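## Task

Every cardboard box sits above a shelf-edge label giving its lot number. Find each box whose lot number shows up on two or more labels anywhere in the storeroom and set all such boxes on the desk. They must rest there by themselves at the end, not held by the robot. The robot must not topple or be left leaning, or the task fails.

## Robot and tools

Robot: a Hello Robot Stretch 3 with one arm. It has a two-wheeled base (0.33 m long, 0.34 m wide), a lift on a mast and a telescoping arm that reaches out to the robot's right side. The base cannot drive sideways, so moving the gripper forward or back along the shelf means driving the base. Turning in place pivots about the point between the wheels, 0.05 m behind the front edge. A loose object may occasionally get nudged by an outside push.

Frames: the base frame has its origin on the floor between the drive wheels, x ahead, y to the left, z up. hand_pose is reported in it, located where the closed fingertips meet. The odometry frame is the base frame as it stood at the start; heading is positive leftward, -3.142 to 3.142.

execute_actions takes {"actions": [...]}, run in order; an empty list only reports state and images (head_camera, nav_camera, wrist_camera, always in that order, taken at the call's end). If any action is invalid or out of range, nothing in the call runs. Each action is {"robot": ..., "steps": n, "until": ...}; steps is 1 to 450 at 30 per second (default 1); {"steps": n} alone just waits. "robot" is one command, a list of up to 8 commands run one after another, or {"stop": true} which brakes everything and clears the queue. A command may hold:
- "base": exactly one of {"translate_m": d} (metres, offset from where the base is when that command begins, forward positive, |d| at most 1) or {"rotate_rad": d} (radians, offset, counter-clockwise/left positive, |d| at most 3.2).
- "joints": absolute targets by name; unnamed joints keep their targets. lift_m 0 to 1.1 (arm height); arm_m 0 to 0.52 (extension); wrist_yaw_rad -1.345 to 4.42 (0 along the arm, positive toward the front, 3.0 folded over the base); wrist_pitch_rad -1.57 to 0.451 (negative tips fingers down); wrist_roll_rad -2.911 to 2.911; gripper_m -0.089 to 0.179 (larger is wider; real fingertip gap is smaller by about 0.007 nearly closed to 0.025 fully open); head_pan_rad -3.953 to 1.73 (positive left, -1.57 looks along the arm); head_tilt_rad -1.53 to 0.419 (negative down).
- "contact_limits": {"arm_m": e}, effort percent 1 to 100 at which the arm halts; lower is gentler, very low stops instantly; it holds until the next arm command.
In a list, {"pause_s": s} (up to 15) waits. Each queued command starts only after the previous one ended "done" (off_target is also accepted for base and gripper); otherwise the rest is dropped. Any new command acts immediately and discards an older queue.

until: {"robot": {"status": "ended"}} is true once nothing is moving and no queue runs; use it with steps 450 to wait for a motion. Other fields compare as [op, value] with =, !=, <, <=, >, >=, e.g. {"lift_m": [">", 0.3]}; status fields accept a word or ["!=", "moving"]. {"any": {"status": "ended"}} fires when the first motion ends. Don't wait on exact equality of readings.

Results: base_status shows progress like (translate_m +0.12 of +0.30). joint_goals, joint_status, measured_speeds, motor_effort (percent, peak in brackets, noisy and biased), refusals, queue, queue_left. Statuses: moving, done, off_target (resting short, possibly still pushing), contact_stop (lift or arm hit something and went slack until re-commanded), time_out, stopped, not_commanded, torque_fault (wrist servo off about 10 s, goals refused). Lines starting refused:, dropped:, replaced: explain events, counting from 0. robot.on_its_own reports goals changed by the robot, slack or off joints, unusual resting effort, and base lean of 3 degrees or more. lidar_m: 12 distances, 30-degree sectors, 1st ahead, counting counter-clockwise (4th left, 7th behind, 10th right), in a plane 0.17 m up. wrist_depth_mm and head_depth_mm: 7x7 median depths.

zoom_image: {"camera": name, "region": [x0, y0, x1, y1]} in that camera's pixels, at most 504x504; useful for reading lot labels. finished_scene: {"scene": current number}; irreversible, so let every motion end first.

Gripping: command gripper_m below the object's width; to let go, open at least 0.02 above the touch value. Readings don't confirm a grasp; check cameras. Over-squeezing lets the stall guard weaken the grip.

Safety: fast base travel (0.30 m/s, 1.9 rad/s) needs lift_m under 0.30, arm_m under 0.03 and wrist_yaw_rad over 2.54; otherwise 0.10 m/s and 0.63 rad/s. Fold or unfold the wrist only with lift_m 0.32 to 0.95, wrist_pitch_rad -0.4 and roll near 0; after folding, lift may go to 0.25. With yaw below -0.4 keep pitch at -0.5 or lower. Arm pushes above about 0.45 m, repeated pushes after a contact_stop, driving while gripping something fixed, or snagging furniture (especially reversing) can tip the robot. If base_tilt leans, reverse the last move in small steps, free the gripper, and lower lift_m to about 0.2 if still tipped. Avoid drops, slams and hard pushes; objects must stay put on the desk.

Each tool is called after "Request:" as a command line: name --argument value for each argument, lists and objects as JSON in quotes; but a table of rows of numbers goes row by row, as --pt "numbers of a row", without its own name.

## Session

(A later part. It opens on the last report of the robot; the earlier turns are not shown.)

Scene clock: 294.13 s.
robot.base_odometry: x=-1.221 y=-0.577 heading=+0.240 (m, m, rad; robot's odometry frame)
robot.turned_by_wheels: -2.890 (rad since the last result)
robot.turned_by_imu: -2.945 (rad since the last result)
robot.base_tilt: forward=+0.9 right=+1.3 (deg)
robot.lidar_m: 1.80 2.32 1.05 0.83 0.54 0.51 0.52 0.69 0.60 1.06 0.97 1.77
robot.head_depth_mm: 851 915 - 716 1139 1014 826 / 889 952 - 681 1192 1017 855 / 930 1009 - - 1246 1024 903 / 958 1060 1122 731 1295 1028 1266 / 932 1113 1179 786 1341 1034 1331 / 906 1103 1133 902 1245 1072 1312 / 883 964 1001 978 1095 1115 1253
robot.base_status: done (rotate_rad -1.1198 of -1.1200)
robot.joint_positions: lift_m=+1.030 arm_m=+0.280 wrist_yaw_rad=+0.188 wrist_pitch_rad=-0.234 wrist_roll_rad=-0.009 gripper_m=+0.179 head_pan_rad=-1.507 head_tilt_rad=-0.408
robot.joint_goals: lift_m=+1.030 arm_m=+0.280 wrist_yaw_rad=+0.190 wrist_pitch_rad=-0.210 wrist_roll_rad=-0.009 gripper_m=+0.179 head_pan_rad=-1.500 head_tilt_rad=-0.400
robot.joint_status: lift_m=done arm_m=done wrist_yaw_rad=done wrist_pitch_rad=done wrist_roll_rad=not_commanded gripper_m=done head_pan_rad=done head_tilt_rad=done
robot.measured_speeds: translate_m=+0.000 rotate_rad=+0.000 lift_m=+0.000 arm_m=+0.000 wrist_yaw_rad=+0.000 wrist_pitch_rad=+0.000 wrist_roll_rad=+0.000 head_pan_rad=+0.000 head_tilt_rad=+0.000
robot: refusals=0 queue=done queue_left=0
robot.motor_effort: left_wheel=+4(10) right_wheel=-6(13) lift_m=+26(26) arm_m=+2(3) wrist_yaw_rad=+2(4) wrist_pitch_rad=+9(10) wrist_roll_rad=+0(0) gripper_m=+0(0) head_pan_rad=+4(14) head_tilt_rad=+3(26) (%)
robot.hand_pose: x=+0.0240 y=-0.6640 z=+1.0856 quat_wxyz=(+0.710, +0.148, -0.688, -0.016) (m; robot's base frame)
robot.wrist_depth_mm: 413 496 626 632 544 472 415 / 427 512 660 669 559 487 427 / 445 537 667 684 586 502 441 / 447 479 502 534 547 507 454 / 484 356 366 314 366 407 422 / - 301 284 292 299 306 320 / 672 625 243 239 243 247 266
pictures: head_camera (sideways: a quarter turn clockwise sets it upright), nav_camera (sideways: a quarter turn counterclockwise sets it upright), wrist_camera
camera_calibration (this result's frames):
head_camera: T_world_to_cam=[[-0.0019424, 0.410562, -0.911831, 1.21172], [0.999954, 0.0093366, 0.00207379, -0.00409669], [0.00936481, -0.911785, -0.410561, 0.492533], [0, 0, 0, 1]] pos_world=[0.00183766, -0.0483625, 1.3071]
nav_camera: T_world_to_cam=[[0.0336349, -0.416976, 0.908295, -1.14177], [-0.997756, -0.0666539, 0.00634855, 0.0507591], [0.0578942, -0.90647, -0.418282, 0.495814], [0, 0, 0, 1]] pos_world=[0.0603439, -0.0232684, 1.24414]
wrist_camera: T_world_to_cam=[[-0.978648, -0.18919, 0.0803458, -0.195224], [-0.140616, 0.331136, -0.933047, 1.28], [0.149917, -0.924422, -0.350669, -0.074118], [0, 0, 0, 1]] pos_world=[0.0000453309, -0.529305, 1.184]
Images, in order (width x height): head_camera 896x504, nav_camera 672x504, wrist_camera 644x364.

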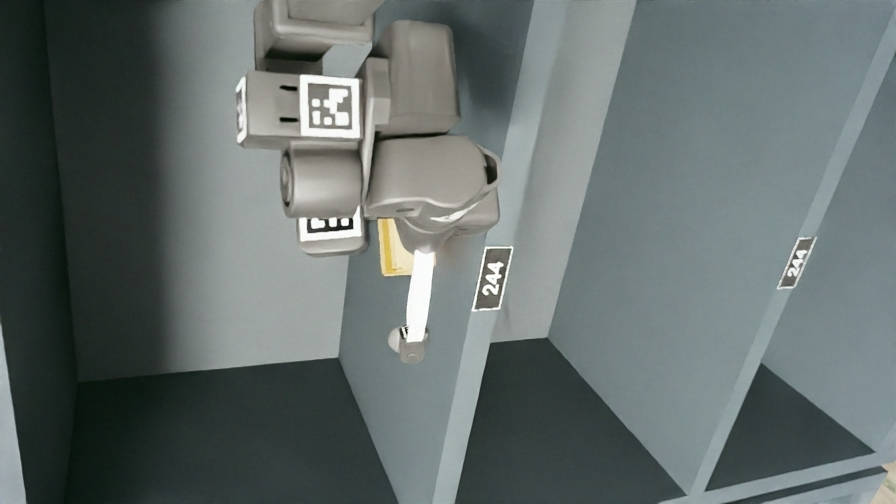

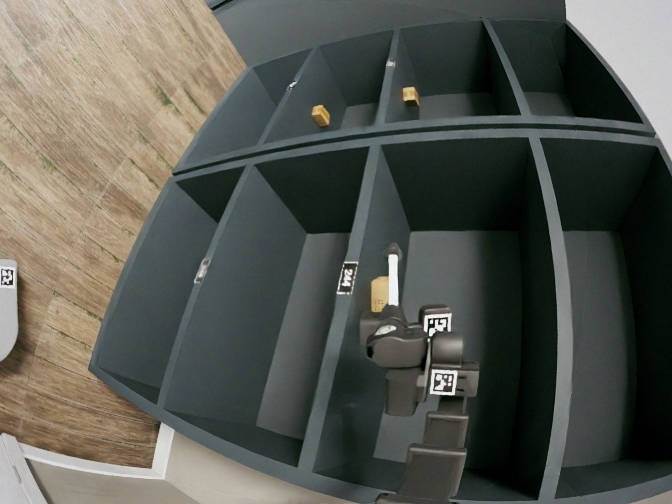

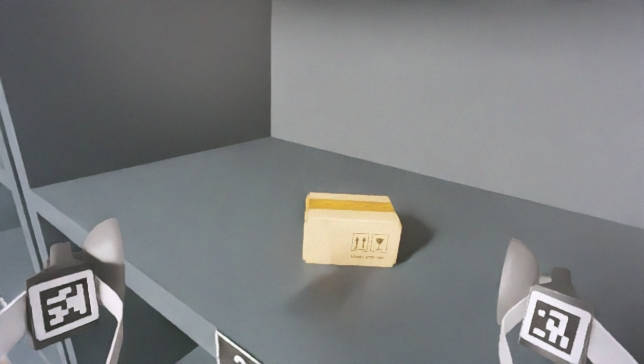

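Request:
execute_actions --actions '[{"robot":[{"joints":{"lift_m":0.98,"arm_m":0.44}},{"joints":{"lift_m":0.963}}],"steps":450,"until":{"robot":{"status":"ended"}}}]'

Scene clock: 306.83 s.
robot.base_odometry: x=-1.221 y=-0.577 heading=+0.240 (m, m, rad; robot's odometry frame)
robot.turned_by_wheels: +0.000 (rad since the last result)
robot.turned_by_imu: -0.001 (rad since the last result)
robot.base_tilt: forward=+0.8 right=+1.3 (deg)
robot.lidar_m: 1.80 2.31 1.04 0.83 0.54 0.51 0.52 0.69 0.59 1.06 0.96 1.77
robot.head_depth_mm: 856 914 968 - 1138 1015 825 / 890 959 1010 684 1188 1019 852 / 931 1002 1070 686 1247 1021 904 / 960 1055 1123 734 1293 1027 1264 / 935 1113 1178 833 1345 1031 1331 / 908 1097 1133 901 1241 1074 1313 / 887 963 1000 979 1091 1112 1251
robot.base_status: done (rotate_rad -1.1198 of -1.1200)
robot.joint_positions: lift_m=+0.963 arm_m=+0.440 wrist_yaw_rad=+0.188 wrist_pitch_rad=-0.234 wrist_roll_rad=-0.009 gripper_m=+0.179 head_pan_rad=-1.507 head_tilt_rad=-0.408
robot.joint_goals: lift_m=+0.963 arm_m=+0.440 wrist_yaw_rad=+0.190 wrist_pitch_rad=-0.210 wrist_roll_rad=-0.009 gripper_m=+0.179 head_pan_rad=-1.500 head_tilt_rad=-0.400
robot.joint_status: lift_m=done arm_m=done wrist_yaw_rad=done wrist_pitch_rad=done wrist_roll_rad=not_commanded gripper_m=done head_pan_rad=done head_tilt_rad=done
robot.measured_speeds: translate_m=+0.000 rotate_rad=+0.000 lift_m=+0.000 arm_m=+0.000 wrist_yaw_rad=+0.000 wrist_pitch_rad=+0.000 wrist_roll_rad=+0.000 head_pan_rad=+0.000 head_tilt_rad=+0.000
robot: refusals=0 queue=done queue_left=0
robot.motor_effort: left_wheel=+4(4) right_wheel=-6(6) lift_m=+19(25) arm_m=+2(3) wrist_yaw_rad=+2(3) wrist_pitch_rad=+9(9) wrist_roll_rad=+0(0) gripper_m=+0(0) head_pan_rad=+4(5) head_tilt_rad=+4(3) (%)
robot.hand_pose: x=+0.0240 y=-0.8241 z=+1.0190 quat_wxyz=(+0.710, +0.148, -0.688, -0.016) (m; robot's base frame)
robot.wrist_depth_mm: 364 436 537 475 404 351 309 / 377 452 565 494 416 364 318 / 385 446 526 498 438 374 330 / 303 310 327 342 358 368 337 / 228 230 158 142 157 263 269 / - 179 143 140 142 197 206 / 140 148 146 147 150 159 171
pictures: head_camera (sideways: a quarter turn clockwise sets it upright), nav_camera (sideways: a quarter turn counterclockwise sets it upright), wrist_camera
camera_calibration (this result's frames):
head_camera: T_world_to_cam=[[-0.00193906, 0.41051, -0.911854, 1.21175], [0.999954, 0.00933672, 0.00207691, -0.00410076], [0.00936632, -0.911809, -0.410509, 0.492465], [0, 0, 0, 1]] pos_world=[0.00183764, -0.0483622, 1.30711]
nav_camera: T_world_to_cam=[[0.0336316, -0.416924, 0.908319, -1.14181], [-0.997756, -0.0666536, 0.00634872, 0.0507589], [0.0578958, -0.906494, -0.41823, 0.495746], [0, 0, 0, 1]] pos_world=[0.0603441, -0.0232717, 1.24414]
wrist_camera: T_world_to_cam=[[-0.978648, -0.189191, 0.0803461, -0.220143], [-0.140612, 0.331103, -0.933059, 1.27082], [0.149924, -0.924433, -0.350636, -0.24543], [0, 0, 0, 1]] pos_world=[0.0000457161, -0.689305, 1.11738]
Images, in order (width x height): head_camera 896x504, nav_camera 672x504, wrist_camera 644x364.

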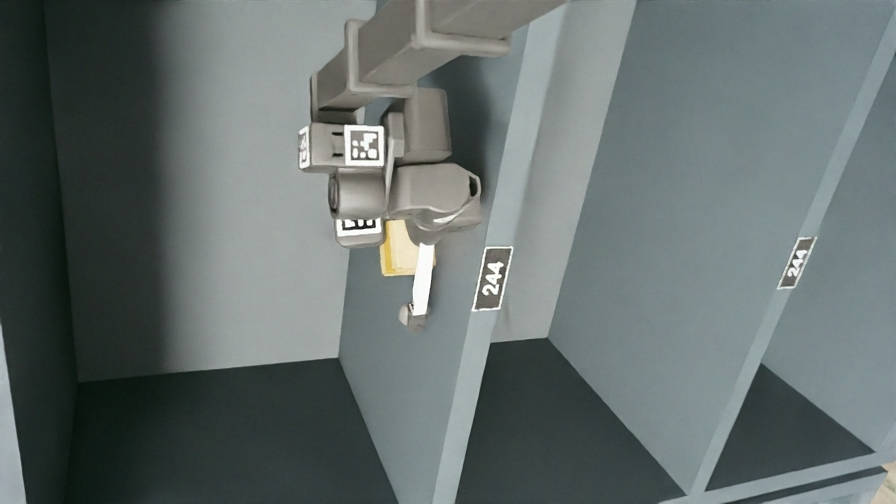

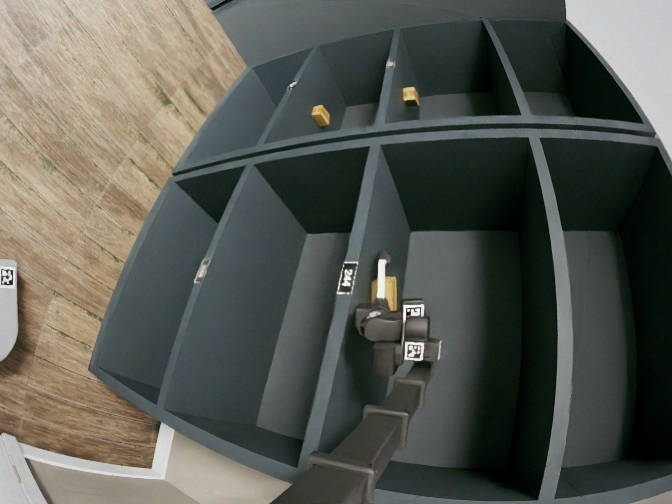

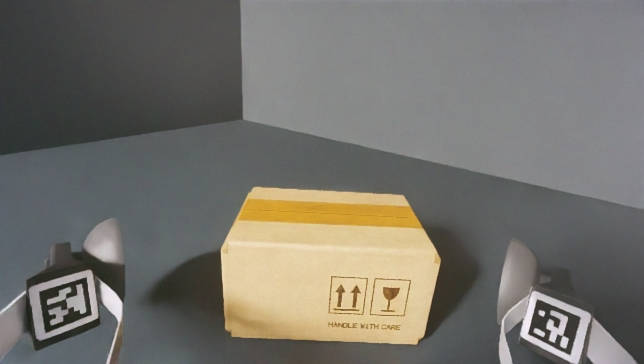

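Request:
execute_actions --actions '[{"robot":[{"joints":{"arm_m":0.454}},{"joints":{"gripper_m":0.042}},{"joints":{"lift_m":0.995}}],"steps":450,"until":{"robot":{"status":"ended"}}}]'

Scene clock: 318.77 s.
robot.base_odometry: x=-1.221 y=-0.577 heading=+0.240 (m, m, rad; robot's odometry frame)
robot.turned_by_wheels: +0.000 (rad since the last result)
robot.turned_by_imu: -0.001 (rad since the last result)
robot.base_tilt: forward=+0.9 right=+1.3 (deg)
robot.lidar_m: 1.80 2.31 1.05 0.83 0.54 0.51 0.52 0.69 0.59 1.06 0.97 1.77
robot.head_depth_mm: 851 917 953 679 1135 1014 826 / 890 959 - 761 1190 1017 853 / 931 1007 - 724 1254 1023 900 / 959 1054 1124 733 1289 1024 1261 / 934 1115 1178 833 1344 1032 1338 / 911 1096 1129 898 1238 1073 1307 / 888 961 999 977 1086 1117 1250
robot.base_status: done (rotate_rad -1.1198 of -1.1200)
robot.joint_positions: lift_m=+0.995 arm_m=+0.454 wrist_yaw_rad=+0.188 wrist_pitch_rad=-0.237 wrist_roll_rad=-0.009 gripper_m=+0.043 head_pan_rad=-1.507 head_tilt_rad=-0.408
robot.joint_goals: lift_m=+0.995 arm_m=+0.454 wrist_yaw_rad=+0.190 wrist_pitch_rad=-0.210 wrist_roll_rad=-0.009 gripper_m=+0.042 head_pan_rad=-1.500 head_tilt_rad=-0.400
robot.joint_status: lift_m=done arm_m=done wrist_yaw_rad=done wrist_pitch_rad=done wrist_roll_rad=not_commanded gripper_m=done head_pan_rad=done head_tilt_rad=done
robot.measured_speeds: translate_m=+0.000 rotate_rad=+0.000 lift_m=+0.000 arm_m=+0.000 wrist_yaw_rad=+0.000 wrist_pitch_rad=+0.000 wrist_roll_rad=+0.000 head_pan_rad=+0.000 head_tilt_rad=+0.000
robot: refusals=0 queue=done queue_left=0
robot.motor_effort: left_wheel=+4(5) right_wheel=-5(6) lift_m=+26(26) arm_m=+3(3) wrist_yaw_rad=+0(3) wrist_pitch_rad=+11(11) wrist_roll_rad=+0(0) gripper_m=-20(94) head_pan_rad=+4(4) head_tilt_rad=+3(4) (%)
robot.hand_pose: x=+0.0240 y=-0.8378 z=+1.0498 quat_wxyz=(+0.710, +0.150, -0.688, -0.017) (m; robot's base frame)
robot.wrist_depth_mm: 360 429 518 458 392 343 299 / 372 444 549 487 408 352 310 / 384 463 565 508 423 364 320 / 369 388 401 424 415 379 329 / 278 285 140 143 167 323 322 / 219 231 127 128 127 251 255 / 186 178 136 136 138 195 204
pictures: head_camera (sideways: a quarter turn clockwise sets it upright), nav_camera (sideways: a quarter turn counterclockwise sets it upright), wrist_camera
camera_calibration (this result's frames):
head_camera: T_world_to_cam=[[-0.00193916, 0.41051, -0.911854, 1.21175], [0.999954, 0.00933695, 0.00207691, -0.00410076], [0.00936653, -0.911808, -0.410509, 0.492465], [0, 0, 0, 1]] pos_world=[0.00183765, -0.0483622, 1.30711]
nav_camera: T_world_to_cam=[[0.0336317, -0.416924, 0.908319, -1.14181], [-0.997756, -0.0666538, 0.00634872, 0.0507589], [0.057896, -0.906494, -0.41823, 0.495746], [0, 0, 0, 1]] pos_world=[0.0603441, -0.0232717, 1.24414]
wrist_camera: T_world_to_cam=[[-0.978599, -0.189447, 0.0803365, -0.225473], [-0.141168, 0.334017, -0.931936, 1.3054], [0.149719, -0.923332, -0.353613, -0.243271], [0, 0, 0, 1]] pos_world=[0.0000553223, -0.70336, 1.14863]
Images, in order (width x height): head_camera 896x504, nav_camera 672x504, wrist_camera 644x364.

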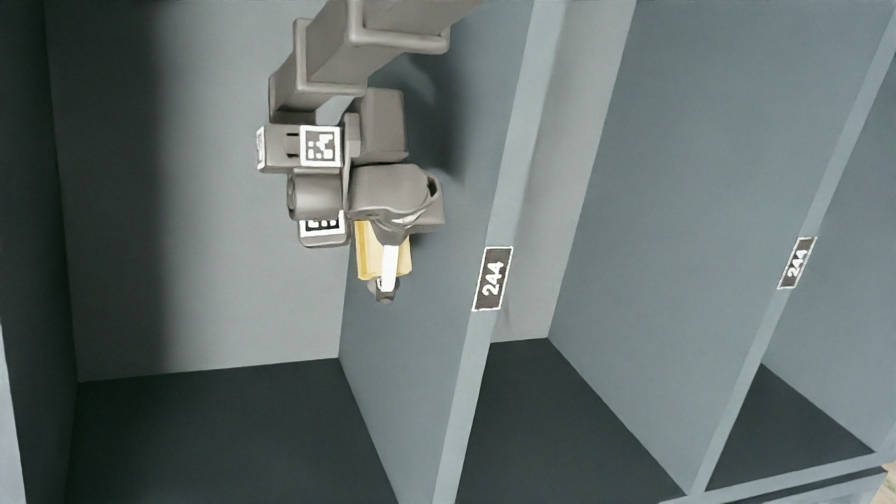

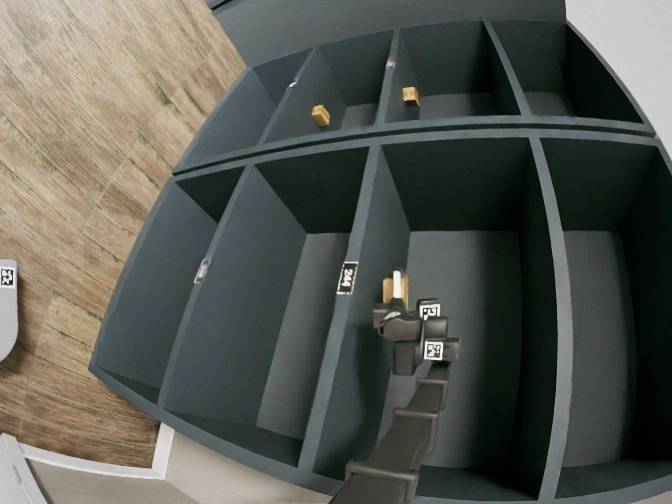

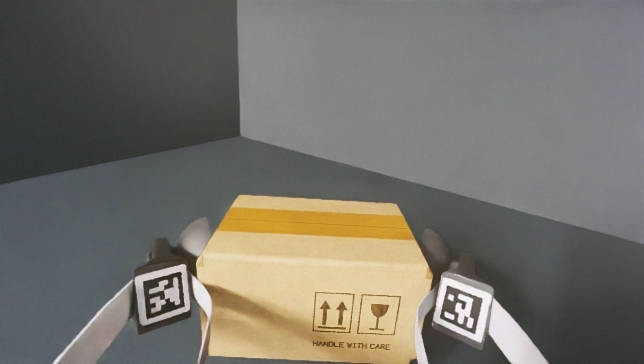

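Request:
execute_actions --actions '[{"robot":[{"joints":{"arm_m":0.13}},{"base":{"rotate_rad":1.12},"joints":{"head_pan_rad":-1.57,"head_tilt_rad":-0.7}},{"base":{"translate_m":0.35},"joints":{"lift_m":0.75,"wrist_yaw_rad":0.0}},{"base":{"rotate_rad":1.52},"joints":{"arm_m":0.48}},{"joints":{"lift_m":0.72}}],"steps":450,"until":{"robot":{"status":"ended"}}},{"steps":150,"until":{"robot":{"status":"ended"}}}]'

Scene clock: 340.53 s.
robot.base_odometry: x=-1.148 y=-0.235 heading=+2.879 (m, m, rad; robot's odometry frame)
robot.turned_by_wheels: +2.640 (rad since the last result)
robot.turned_by_imu: +2.684 (rad since the last result)
robot.base_tilt: forward=+0.8 right=+1.3 (deg)
robot.lidar_m: 0.51 0.53 0.69 0.94 1.21 1.26 1.76 1.80 2.38 0.70 0.71 0.53
robot.head_depth_mm: 3035 3319 2577 2005 1630 1432 - / 3014 3354 2608 912 - 1369 1177 / 2998 3245 1194 835 1600 1347 1195 / 2956 1621 1196 846 1565 1349 1195 / 2965 1621 1152 893 1046 1294 1198 / 2938 1634 1156 894 1530 1393 1203 / 2375 1652 1158 901 1534 1386 1206
robot.base_status: done (rotate_rad +1.5198 of +1.5200)
robot.joint_positions: lift_m=+0.720 arm_m=+0.480 wrist_yaw_rad=+0.002 wrist_pitch_rad=-0.238 wrist_roll_rad=-0.009 gripper_m=+0.043 head_pan_rad=-1.563 head_tilt_rad=-0.692
robot.joint_goals: lift_m=+0.720 arm_m=+0.480 wrist_yaw_rad=+0.000 wrist_pitch_rad=-0.210 wrist_roll_rad=-0.009 gripper_m=+0.042 head_pan_rad=-1.570 head_tilt_rad=-0.700
robot.joint_status: lift_m=done arm_m=done wrist_yaw_rad=done wrist_pitch_rad=done wrist_roll_rad=not_commanded gripper_m=done head_pan_rad=done head_tilt_rad=done
robot.measured_speeds: translate_m=+0.000 rotate_rad=+0.000 lift_m=+0.000 arm_m=+0.000 wrist_yaw_rad=+0.000 wrist_pitch_rad=+0.000 wrist_roll_rad=+0.000 head_pan_rad=+0.000 head_tilt_rad=+0.000
robot: refusals=0 queue=done queue_left=0
robot.motor_effort: left_wheel=-4(10) right_wheel=+5(12) lift_m=+19(25) arm_m=+3(0) wrist_yaw_rad=-1(7) wrist_pitch_rad=+11(11) wrist_roll_rad=+0(0) gripper_m=-19(19) head_pan_rad=-3(11) head_tilt_rad=-6(25) (%)
robot.hand_pose: x=-0.0211 y=-0.8680 z=+0.7750 quat_wxyz=(+0.706, +0.085, -0.698, -0.083) (m; robot's base frame)
robot.wrist_depth_mm: 797 - - - - - - / 802 - - - - - - / 558 595 635 689 - - - / 362 375 394 409 427 - - / 266 277 139 143 167 344 - / 213 224 127 127 127 243 - / 181 174 137 136 138 189 198
pictures: head_camera (sideways: a quarter turn clockwise sets it upright), nav_camera (sideways: a quarter turn counterclockwise sets it upright), wrist_camera
camera_calibration (this result's frames):
head_camera: T_world_to_cam=[[0.0193635, 0.648573, -0.760906, 1.01479], [0.998883, -0.0453511, -0.0132363, 0.0158398], [-0.0430926, -0.759801, -0.648727, 0.802722], [0, 0, 0, 1]] pos_world=[-0.000880639, -0.047539, 1.29312]
nav_camera: T_world_to_cam=[[0.0119079, -0.655436, 0.755157, -0.941964], [-0.999913, -0.0120676, 0.00529343, 0.0521481], [0.0056434, -0.755155, -0.655523, 0.804794], [0, 0, 0, 1]] pos_world=[0.0588186, -0.00902376, 1.23862]
wrist_camera: T_world_to_cam=[[-0.996755, -0.00496939, 0.0803358, -0.0934877], [-0.0768572, 0.355209, -0.931622, 1.07249], [-0.0239064, -0.934774, -0.354438, -0.374541], [0, 0, 0, 1]] pos_world=[-0.0197099, -0.731532, 0.873913]
Images, in order (width x height): head_camera 896x504, nav_camera 672x504, wrist_camera 644x364.

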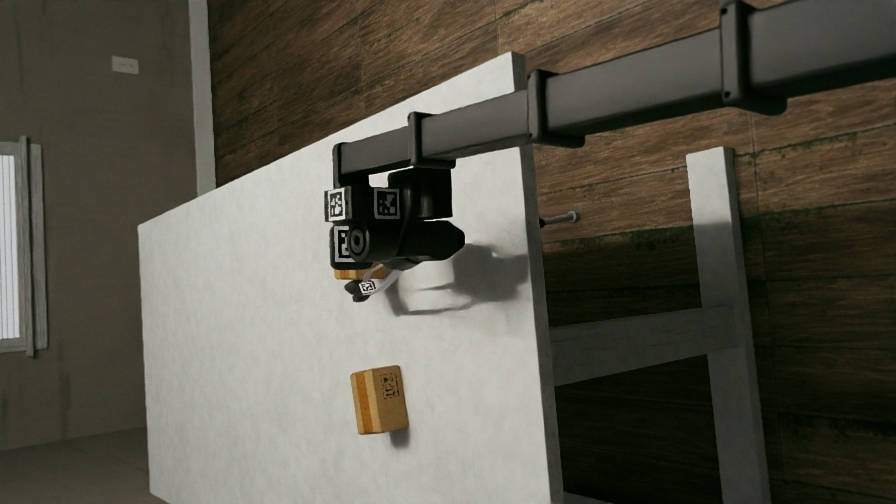

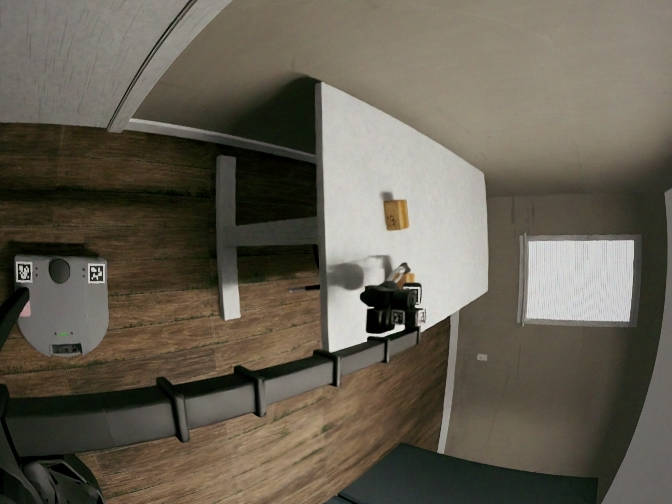

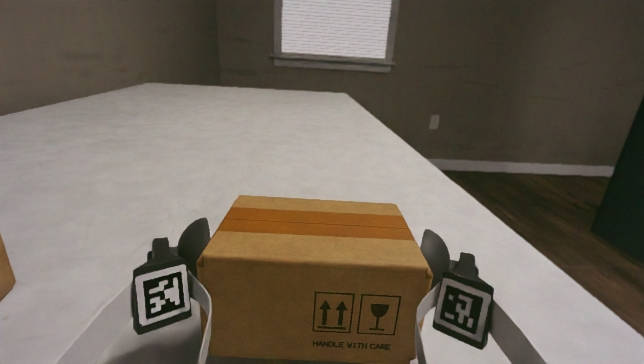

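Request:
execute_actions --actions '[{"robot":[{"joints":{"lift_m":0.694}},{"joints":{"gripper_m":0.16}}],"steps":450,"until":{"robot":{"status":"ended"}}},{"robot":{"joints":{"lift_m":0.72,"arm_m":0.0}},"steps":450,"until":{"robot":{"arm_m":["<",0.33]}}},{"robot":{"base":{"translate_m":-0.75},"joints":{"gripper_m":0.04,"head_pan_rad":-1.3,"head_tilt_rad":-0.5}},"steps":450,"until":{"robot":{"arm_m":["<",0.06]}}},{"robot":{"joints":{"wrist_yaw_rad":3.0,"wrist_pitch_rad":-0.4,"lift_m":0.34}},"steps":450,"until":{"robot":{"wrist_yaw_rad":[">",2.9]}}},{"robot":{"joints":{"lift_m":0.27}},"steps":450,"until":{"robot":{"status":"ended"}}}]'

Scene clock: 363.33 s.
robot.base_odometry: x=-0.424 y=-0.430 heading=+2.879 (m, m, rad; robot's odometry frame)
robot.turned_by_wheels: +0.000 (rad since the last result)
robot.turned_by_imu: -0.001 (rad since the last result)
robot.base_tilt: forward=+0.9 right=+1.3 (deg)
robot.lidar_m: 1.26 1.29 1.23 0.90 1.38 1.07 1.01 1.04 1.37 3.40 1.37 1.10
robot.head_depth_mm: 2837 3090 3345 2616 1967 1573 1311 / 2881 3147 3397 2630 1965 1580 1315 / 2962 3213 3487 2636 1997 1580 1312 / 2984 3244 3530 2684 1975 1586 1314 / 3025 3323 2095 2672 1989 1584 1324 / 3010 3203 1803 2342 1943 1593 1326 / 2480 2543 1829 1198 1814 1598 1308
robot.base_status: done (translate_m -0.7500 of -0.7500)
robot.joint_positions: lift_m=+0.270 arm_m=+0.003 wrist_yaw_rad=+2.997 wrist_pitch_rad=-0.415 wrist_roll_rad=-0.009 gripper_m=+0.040 head_pan_rad=-1.307 head_tilt_rad=-0.507
robot.joint_goals: lift_m=+0.270 arm_m=+0.000 wrist_yaw_rad=+3.000 wrist_pitch_rad=-0.400 wrist_roll_rad=-0.009 gripper_m=+0.040 head_pan_rad=-1.300 head_tilt_rad=-0.500
robot.joint_status: lift_m=done arm_m=done wrist_yaw_rad=done wrist_pitch_rad=done wrist_roll_rad=not_commanded gripper_m=done head_pan_rad=done head_tilt_rad=done
robot.measured_speeds: translate_m=+0.000 rotate_rad=+0.000 lift_m=+0.000 arm_m=+0.000 wrist_yaw_rad=+0.000 wrist_pitch_rad=+0.000 wrist_roll_rad=+0.000 head_pan_rad=+0.000 head_tilt_rad=+0.000
robot: refusals=0 queue=done queue_left=0
robot.motor_effort: left_wheel=-4(14) right_wheel=+4(10) lift_m=+19(28) arm_m=-3(4) wrist_yaw_rad=+2(3) wrist_pitch_rad=+5(11) wrist_roll_rad=+0(0) gripper_m=+1(82) head_pan_rad=+4(27) head_tilt_rad=+2(20) (%)
robot.hand_pose: x=+0.0111 y=+0.0745 z=+0.2836 quat_wxyz=(+0.195, +0.697, +0.096, +0.683) (m; robot's base frame)
robot.wrist_depth_mm: - - - - - - - / - - - - - - - / 852 - 956 975 - - - / 708 714 760 781 800 819 860 / 576 583 631 620 641 650 674 / 483 496 - 527 537 536 547 / - - - - 432 461 466
pictures: head_camera (sideways: a quarter turn clockwise sets it upright), nav_camera (sideways: a quarter turn counterclockwise sets it upright), wrist_camera
camera_calibration (this result's frames):
head_camera: T_world_to_cam=[[-0.106413, 0.486868, -0.86697, 1.15384], [0.978145, 0.2079, -0.00330799, 0.00304274], [0.178632, -0.848374, -0.49835, 0.605734], [0, 0, 0, 1]] pos_world=[0.0116037, -0.0485097, 1.30222]
nav_camera: T_world_to_cam=[[0.138647, -0.48648, 0.86262, -1.08284], [-0.964457, -0.264169, 0.00603469, 0.0509654], [0.224942, -0.832797, -0.505816, 0.608695], [0, 0, 0, 1]] pos_world=[0.0623647, -0.00639632, 1.24166]
wrist_camera: T_world_to_cam=[[0.98889, -0.12622, 0.0785236, -0.0297074], [0.0016394, -0.518945, -0.854806, 0.324873], [0.148643, 0.845438, -0.512972, 0.243504], [0, 0, 0, 1]] pos_world=[-0.00735043, -0.0410262, 0.404947]
Images, in order (width x height): head_camera 896x504, nav_camera 672x504, wrist_camera 644x364.

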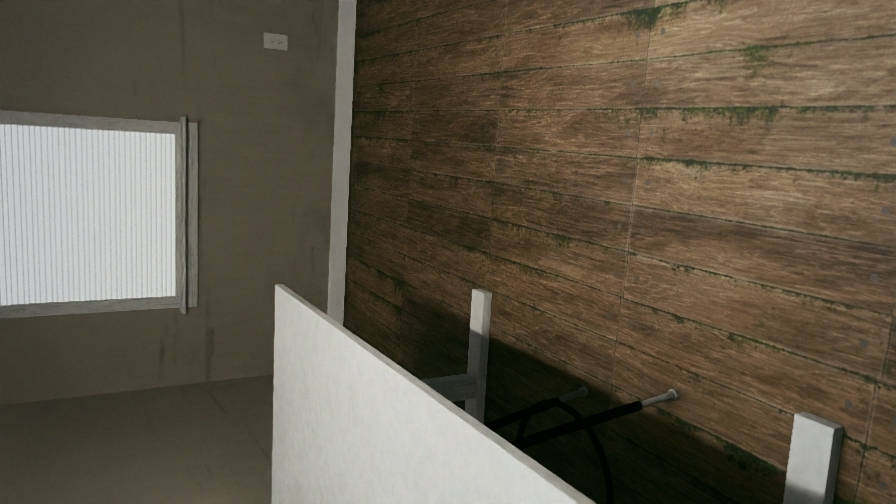

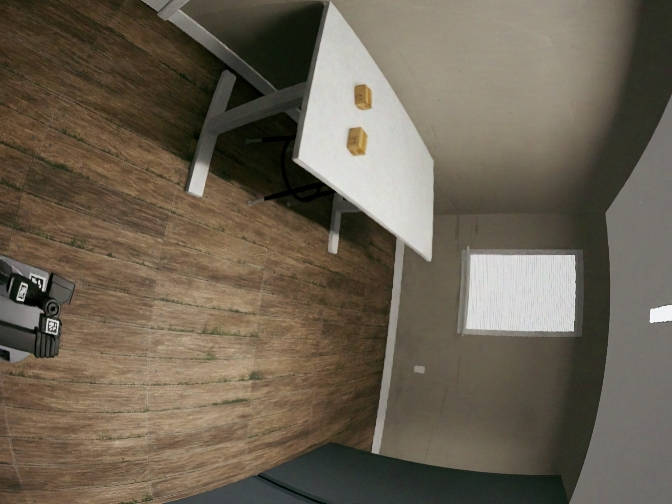

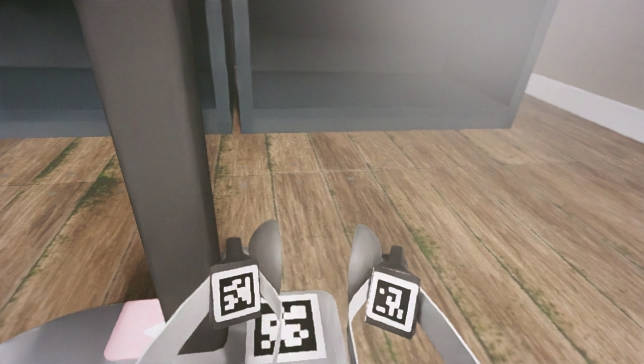

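Request:
execute_actions --actions '[{"robot":{"base":{"rotate_rad":-1.774},"joints":{"head_pan_rad":-0.3,"head_tilt_rad":-0.4}},"steps":450,"until":{"robot":{"base_status":["!=","moving"]}}},{"robot":{"base":{"translate_m":1.0}},"steps":450,"until":{"robot":{"translate_m":[">",0.7]}}},{"robot":{"base":{"translate_m":1.0}},"steps":450,"until":{"robot":{"translate_m":[">",0.7]}}},{"robot":{"base":{"translate_m":1.0}},"steps":450,"until":{"robot":{"translate_m":[">",0.48]}}},{"robot":[{"base":{"translate_m":1.0}},{"base":{"rotate_rad":-1.316}}],"steps":450,"until":{"robot":{"status":"ended"}}}]'

Scene clock: 387.97 s.
robot.base_odometry: x=+0.874 y=+2.155 heading=-0.210 (m, m, rad; robot's odometry frame)
robot.turned_by_wheels: -3.090 (rad since the last result)
robot.turned_by_imu: -3.148 (rad since the last result)
robot.base_tilt: forward=+0.9 right=+1.2 (deg)
robot.lidar_m: 1.73 0.86 0.63 0.60 0.62 0.84 2.04 1.78 2.55 1.06 0.49 0.59
robot.head_depth_mm: 576 604 634 669 704 745 789 / 1642 717 751 800 855 915 988 / 1629 1751 1891 2071 2179 1742 1409 / 1574 1675 1808 1965 2090 1754 1414 / 1516 1625 1740 1891 2022 1752 1421 / 1476 1561 1673 1801 1968 1766 1427 / 1431 1508 1618 1726 1881 1769 1432
robot.base_status: done (rotate_rad -1.3158 of -1.3160)
robot.joint_positions: lift_m=+0.270 arm_m=+0.003 wrist_yaw_rad=+2.997 wrist_pitch_rad=-0.415 wrist_roll_rad=-0.009 gripper_m=+0.040 head_pan_rad=-0.307 head_tilt_rad=-0.408
robot.joint_goals: lift_m=+0.270 arm_m=+0.000 wrist_yaw_rad=+3.000 wrist_pitch_rad=-0.400 wrist_roll_rad=-0.009 gripper_m=+0.040 head_pan_rad=-0.300 head_tilt_rad=-0.400
robot.joint_status: lift_m=done arm_m=done wrist_yaw_rad=done wrist_pitch_rad=done wrist_roll_rad=not_commanded gripper_m=done head_pan_rad=done head_tilt_rad=done
robot.measured_speeds: translate_m=+0.000 rotate_rad=+0.000 lift_m=+0.000 arm_m=+0.000 wrist_yaw_rad=+0.000 wrist_pitch_rad=+0.000 wrist_roll_rad=+0.000 head_pan_rad=+0.000 head_tilt_rad=+0.000
robot: refusals=0 queue=done queue_left=0
robot.motor_effort: left_wheel=+5(13) right_wheel=-6(15) lift_m=+20(19) arm_m=-3(3) wrist_yaw_rad=+3(3) wrist_pitch_rad=+5(6) wrist_roll_rad=+0(0) gripper_m=+0(0) head_pan_rad=+4(48) head_tilt_rad=+3(14) (%)
robot.hand_pose: x=+0.0110 y=+0.0745 z=+0.2836 quat_wxyz=(+0.195, +0.697, +0.097, +0.683) (m; robot's base frame)
robot.wrist_depth_mm: 534 - 570 594 625 653 674 / 573 - 616 644 673 714 744 / 617 - 668 687 736 760 814 / 646 657 705 726 752 794 842 / 574 585 628 622 638 647 668 / 478 495 - 531 541 537 541 / - - - - 434 456 463
pictures: head_camera (sideways: a quarter turn clockwise sets it upright), nav_camera (sideways: a quarter turn counterclockwise sets it upright), wrist_camera
camera_calibration (this result's frames):
head_camera: T_world_to_cam=[[-0.382751, 0.146728, -0.912126, 1.21443], [0.353556, 0.935411, 0.00211299, -0.000204692], [0.853522, -0.321678, -0.409906, 0.486531], [0, 0, 0, 1]] pos_world=[0.0496296, -0.0214923, 1.30714]
nav_camera: T_world_to_cam=[[0.400213, -0.119513, 0.908596, -1.1444], [-0.299341, -0.954125, 0.00635062, 0.0464961], [0.866155, -0.274522, -0.417628, 0.490033], [0, 0, 0, 1]] pos_world=[0.0474787, 0.042117, 1.24416]
wrist_camera: T_world_to_cam=[[0.988902, -0.126125, 0.0785202, -0.0296921], [0.00165555, -0.51912, -0.8547, 0.324798], [0.14856, 0.845344, -0.51315, 0.243564], [0, 0, 0, 1]] pos_world=[-0.00735908, -0.0410315, 0.404921]
Images, in order (width x height): head_camera 896x504, nav_camera 672x504, wrist_camera 644x364.

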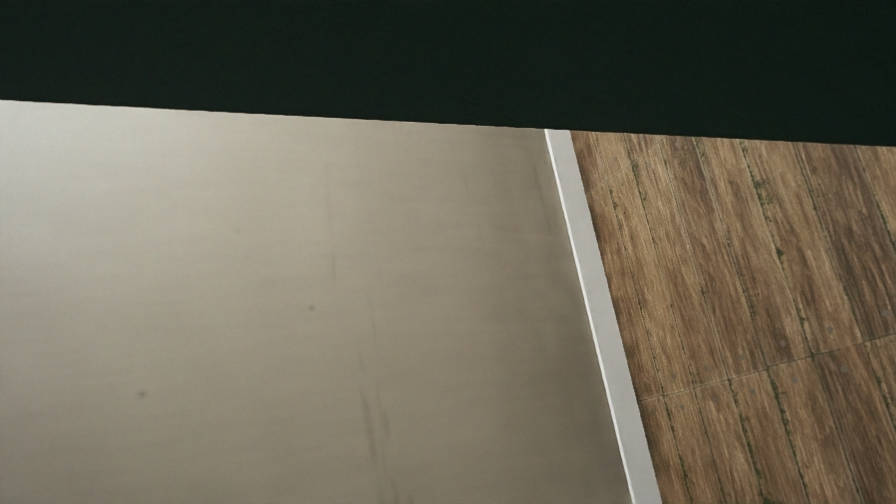

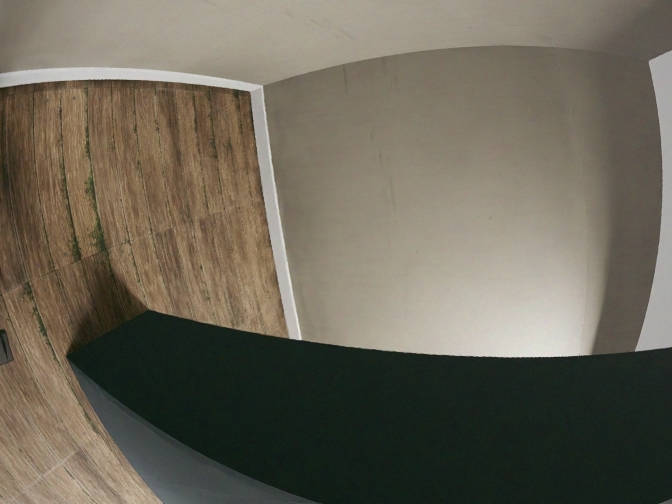

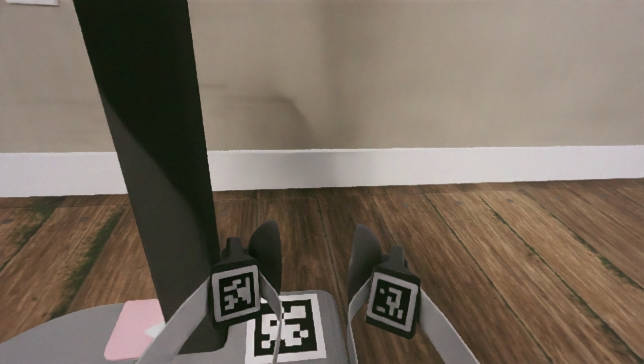

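Request:
execute_actions --actions '[{"robot":{"base":{"translate_m":1.0},"joints":{"head_pan_rad":-1.0,"head_tilt_rad":-0.55}},"steps":450,"until":{"robot":{"translate_m":[">",0.39]}}},{"robot":[{"base":{"translate_m":1.0}},{"base":{"rotate_rad":-1.571}},{"base":{"translate_m":0.5}}],"steps":450,"until":{"robot":{"status":"ended"}}}]'

Scene clock: 404.37 s.
robot.base_odometry: x=+2.137 y=+1.374 heading=-1.781 (m, m, rad; robot's odometry frame)
robot.turned_by_wheels: -1.571 (rad since the last result)
robot.turned_by_imu: -1.602 (rad since the last result)
robot.base_tilt: forward=+0.8 right=+1.4 (deg)
robot.lidar_m: 1.42 0.49 0.35 0.34 0.35 0.47 1.12 1.16 1.56 0.68 1.12 1.03
robot.head_depth_mm: 943 1022 833 1223 1103 948 1207 / 991 1067 842 1279 1111 1329 1210 / 1041 1131 847 1344 1074 1403 1239 / 1099 1187 908 1409 1123 1450 1268 / 1117 1193 982 1365 1205 1446 1294 / 992 1060 1040 1215 1248 1429 1301 / 882 929 997 1123 1644 1523 1303
robot.base_status: done (translate_m +0.5000 of +0.5000)
robot.joint_positions: lift_m=+0.270 arm_m=+0.003 wrist_yaw_rad=+2.998 wrist_pitch_rad=-0.415 wrist_roll_rad=-0.009 gripper_m=+0.040 head_pan_rad=-0.993 head_tilt_rad=-0.544
robot.joint_goals: lift_m=+0.270 arm_m=+0.000 wrist_yaw_rad=+3.000 wrist_pitch_rad=-0.400 wrist_roll_rad=-0.009 gripper_m=+0.040 head_pan_rad=-1.000 head_tilt_rad=-0.550
robot.joint_status: lift_m=done arm_m=done wrist_yaw_rad=done wrist_pitch_rad=done wrist_roll_rad=not_commanded gripper_m=done head_pan_rad=done head_tilt_rad=done
robot.measured_speeds: translate_m=+0.000 rotate_rad=+0.000 lift_m=+0.000 arm_m=+0.000 wrist_yaw_rad=+0.000 wrist_pitch_rad=+0.000 wrist_roll_rad=+0.000 head_pan_rad=+0.000 head_tilt_rad=+0.000
robot: refusals=0 queue=done queue_left=0
robot.motor_effort: left_wheel=+4(14) right_wheel=-6(14) lift_m=+19(19) arm_m=-3(3) wrist_yaw_rad=+2(3) wrist_pitch_rad=+5(6) wrist_roll_rad=+0(0) gripper_m=+0(0) head_pan_rad=-3(41) head_tilt_rad=-4(20) (%)
robot.hand_pose: x=+0.0110 y=+0.0745 z=+0.2835 quat_wxyz=(+0.195, +0.697, +0.097, +0.683) (m; robot's base frame)
robot.wrist_depth_mm: 312 - 338 349 364 381 397 / 338 - 363 378 395 414 435 / 361 - 394 411 434 455 481 / 390 406 429 450 472 506 535 / 424 441 459 487 519 551 584 / 451 469 - 512 534 536 543 / - - - - 431 459 465
pictures: head_camera (sideways: a quarter turn clockwise sets it upright), nav_camera (sideways: a quarter turn counterclockwise sets it upright), wrist_camera
camera_calibration (this result's frames):
head_camera: T_world_to_cam=[[-0.268564, 0.456464, -0.848242, 1.1304], [0.866141, 0.499771, -0.00528985, 0.00630592], [0.421512, -0.736118, -0.529582, 0.644889], [0, 0, 0, 1]] pos_world=[0.0262954, -0.0444253, 1.30041]
nav_camera: T_world_to_cam=[[0.299015, -0.44601, 0.843603, -1.05902], [-0.835722, -0.54912, 0.00590374, 0.0503509], [0.460606, -0.706783, -0.536935, 0.647746], [0, 0, 0, 1]] pos_world=[0.0603847, 0.0131335, 1.24089]
wrist_camera: T_world_to_cam=[[0.988912, -0.126051, 0.0785181, -0.02968], [0.00167212, -0.519237, -0.854629, 0.32475], [0.148496, 0.845283, -0.513269, 0.243602], [0, 0, 0, 1]] pos_world=[-0.00736604, -0.0410318, 0.404904]
Images, in order (width x height): head_camera 896x504, nav_camera 672x504, wrist_camera 644x364.

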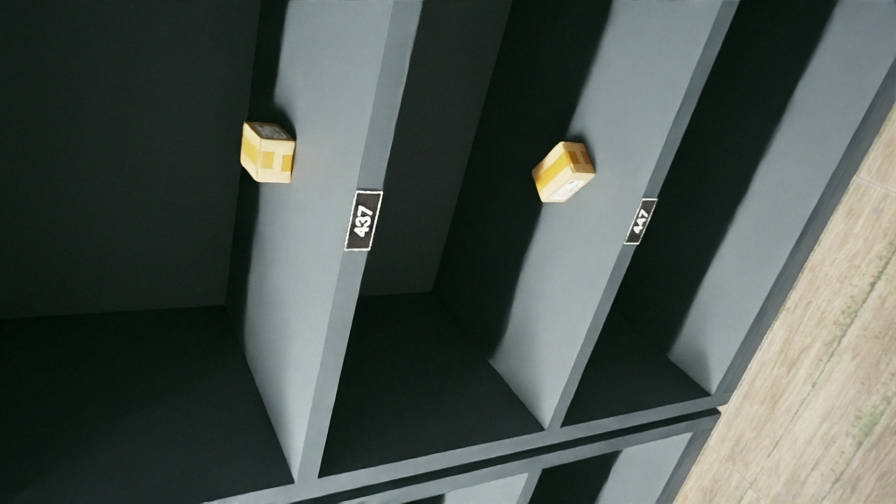

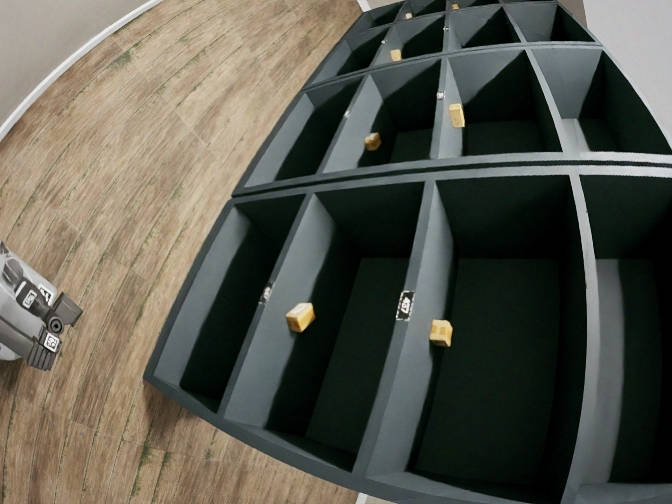

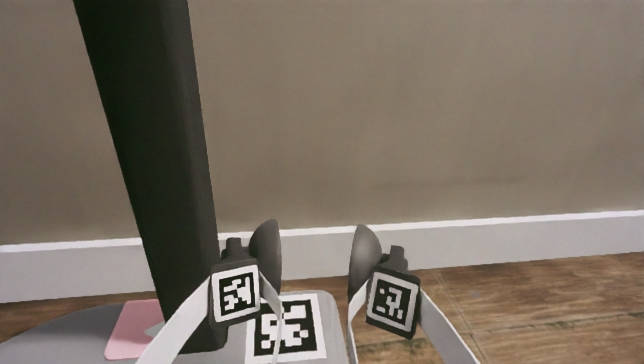

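Request:
zoom_image --camera "head_camera" --region '[520, 120, 700, 260]'

Request:
execute_actions --actions '[{"robot":{"base":{"translate_m":0.9}},"steps":450,"until":{"robot":{"status":"ended"}}}]'

Region (520, 120, 700, 260) of head_camera's 896x504 image, scaled by 2.800, with more detail than that image has.

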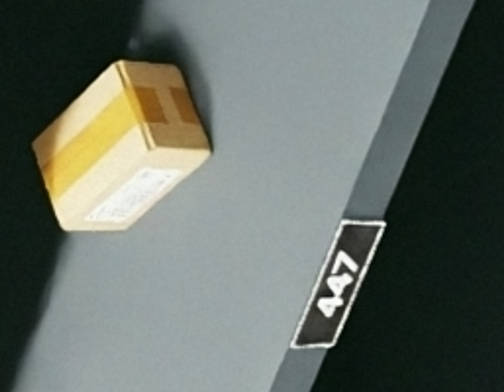

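Scene clock: 412.00 s.
robot.base_odometry: x=+1.949 y=+0.494 heading=-1.781 (m, m, rad; robot's odometry frame)
robot.turned_by_wheels: +0.000 (rad since the last result)
robot.turned_by_imu: -0.002 (rad since the last result)
robot.base_tilt: forward=+0.9 right=+1.3 (deg)
robot.lidar_m: 1.51 0.52 0.37 0.36 0.37 0.50 1.29 1.17 1.16 0.66 1.15 1.05
robot.head_depth_mm: 927 1003 836 1200 1108 945 1208 / 969 1055 842 1282 1111 981 1208 / 1018 1116 813 1341 1113 1364 1232 / 1073 1164 818 1403 1119 1457 1264 / 1124 1220 918 1415 1163 1455 1293 / 1040 1107 994 1275 1251 1457 1295 / 929 982 995 1139 1278 1507 1296
robot.base_status: done (translate_m +0.9000 of +0.9000)
robot.joint_positions: lift_m=+0.270 arm_m=+0.003 wrist_yaw_rad=+2.998 wrist_pitch_rad=-0.415 wrist_roll_rad=-0.009 gripper_m=+0.040 head_pan_rad=-0.993 head_tilt_rad=-0.544
robot.joint_goals: lift_m=+0.270 arm_m=+0.000 wrist_yaw_rad=+3.000 wrist_pitch_rad=-0.400 wrist_roll_rad=-0.009 gripper_m=+0.040 head_pan_rad=-1.000 head_tilt_rad=-0.550
robot.joint_status: lift_m=done arm_m=done wrist_yaw_rad=done wrist_pitch_rad=done wrist_roll_rad=not_commanded gripper_m=done head_pan_rad=done head_tilt_rad=done
robot.measured_speeds: translate_m=+0.000 rotate_rad=+0.000 lift_m=+0.000 arm_m=+0.000 wrist_yaw_rad=+0.000 wrist_pitch_rad=+0.000 wrist_roll_rad=+0.000 head_pan_rad=+0.000 head_tilt_rad=+0.000
robot: refusals=0 queue=done queue_left=0
robot.motor_effort: left_wheel=+5(15) right_wheel=-6(11) lift_m=+19(20) arm_m=-3(3) wrist_yaw_rad=+3(1) wrist_pitch_rad=+6(6) wrist_roll_rad=+0(0) gripper_m=+0(0) head_pan_rad=-3(2) head_tilt_rad=-4(4) (%)
robot.hand_pose: x=+0.0110 y=+0.0745 z=+0.2835 quat_wxyz=(+0.195, +0.697, +0.097, +0.683) (m; robot's base frame)
robot.wrist_depth_mm: 329 - 357 371 385 401 418 / 352 - 384 399 417 439 455 / 382 - 415 431 455 481 503 / 412 431 454 476 499 530 560 / 443 456 481 514 543 573 609 / 465 479 - 526 534 537 544 / - - - - 433 459 466
pictures: head_camera (sideways: a quarter turn clockwise sets it upright), nav_camera (sideways: a quarter turn counterclockwise sets it upright), wrist_camera
camera_calibration (this result's frames):
head_camera: T_world_to_cam=[[-0.268573, 0.456478, -0.848231, 1.13039], [0.866141, 0.499771, -0.00529094, 0.00630734], [0.421506, -0.736109, -0.529599, 0.644911], [0, 0, 0, 1]] pos_world=[0.0262954, -0.0444253, 1.30041]
nav_camera: T_world_to_cam=[[0.299024, -0.446024, 0.843592, -1.059], [-0.835722, -0.54912, 0.00590366, 0.050351], [0.4606, -0.706774, -0.536952, 0.647769], [0, 0, 0, 1]] pos_world=[0.0603841, 0.0131345, 1.24089]
wrist_camera: T_world_to_cam=[[0.988914, -0.12603, 0.0785176, -0.0296766], [0.00167821, -0.519262, -0.854613, 0.32474], [0.148478, 0.845271, -0.513294, 0.24361], [0, 0, 0, 1]] pos_world=[-0.00736806, -0.0410316, 0.4049]
Images, in order (width x height): head_camera 896x504, nav_camera 672x504, wrist_camera 644x364.

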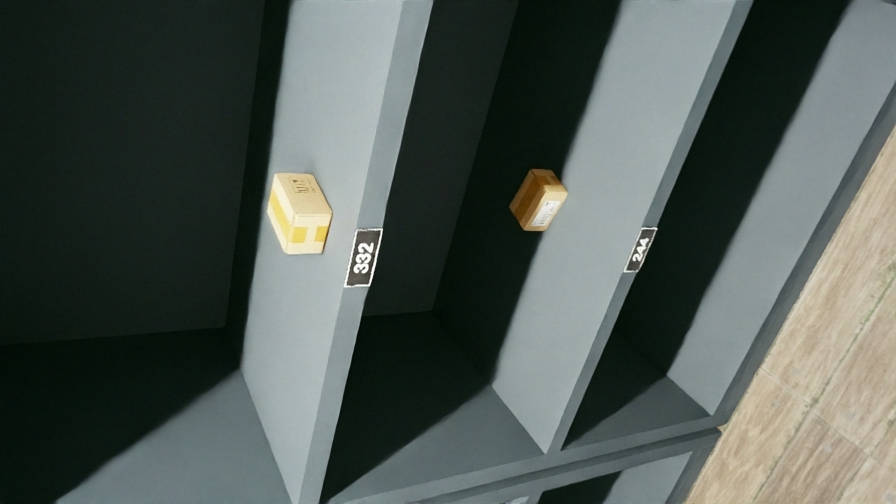

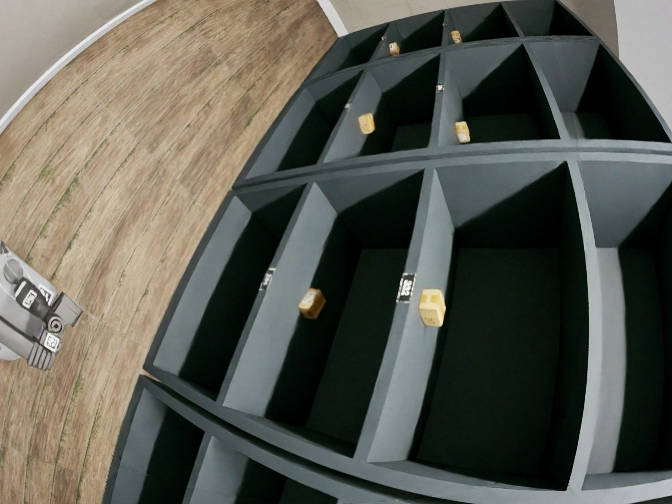

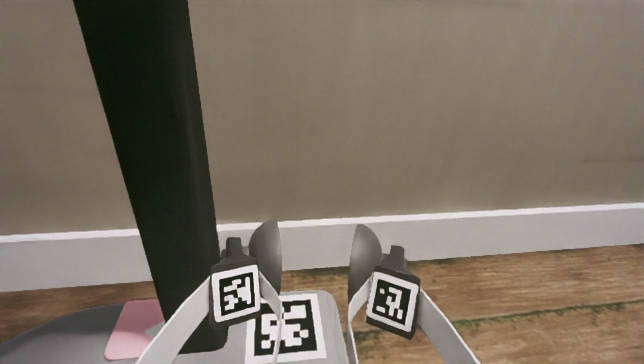

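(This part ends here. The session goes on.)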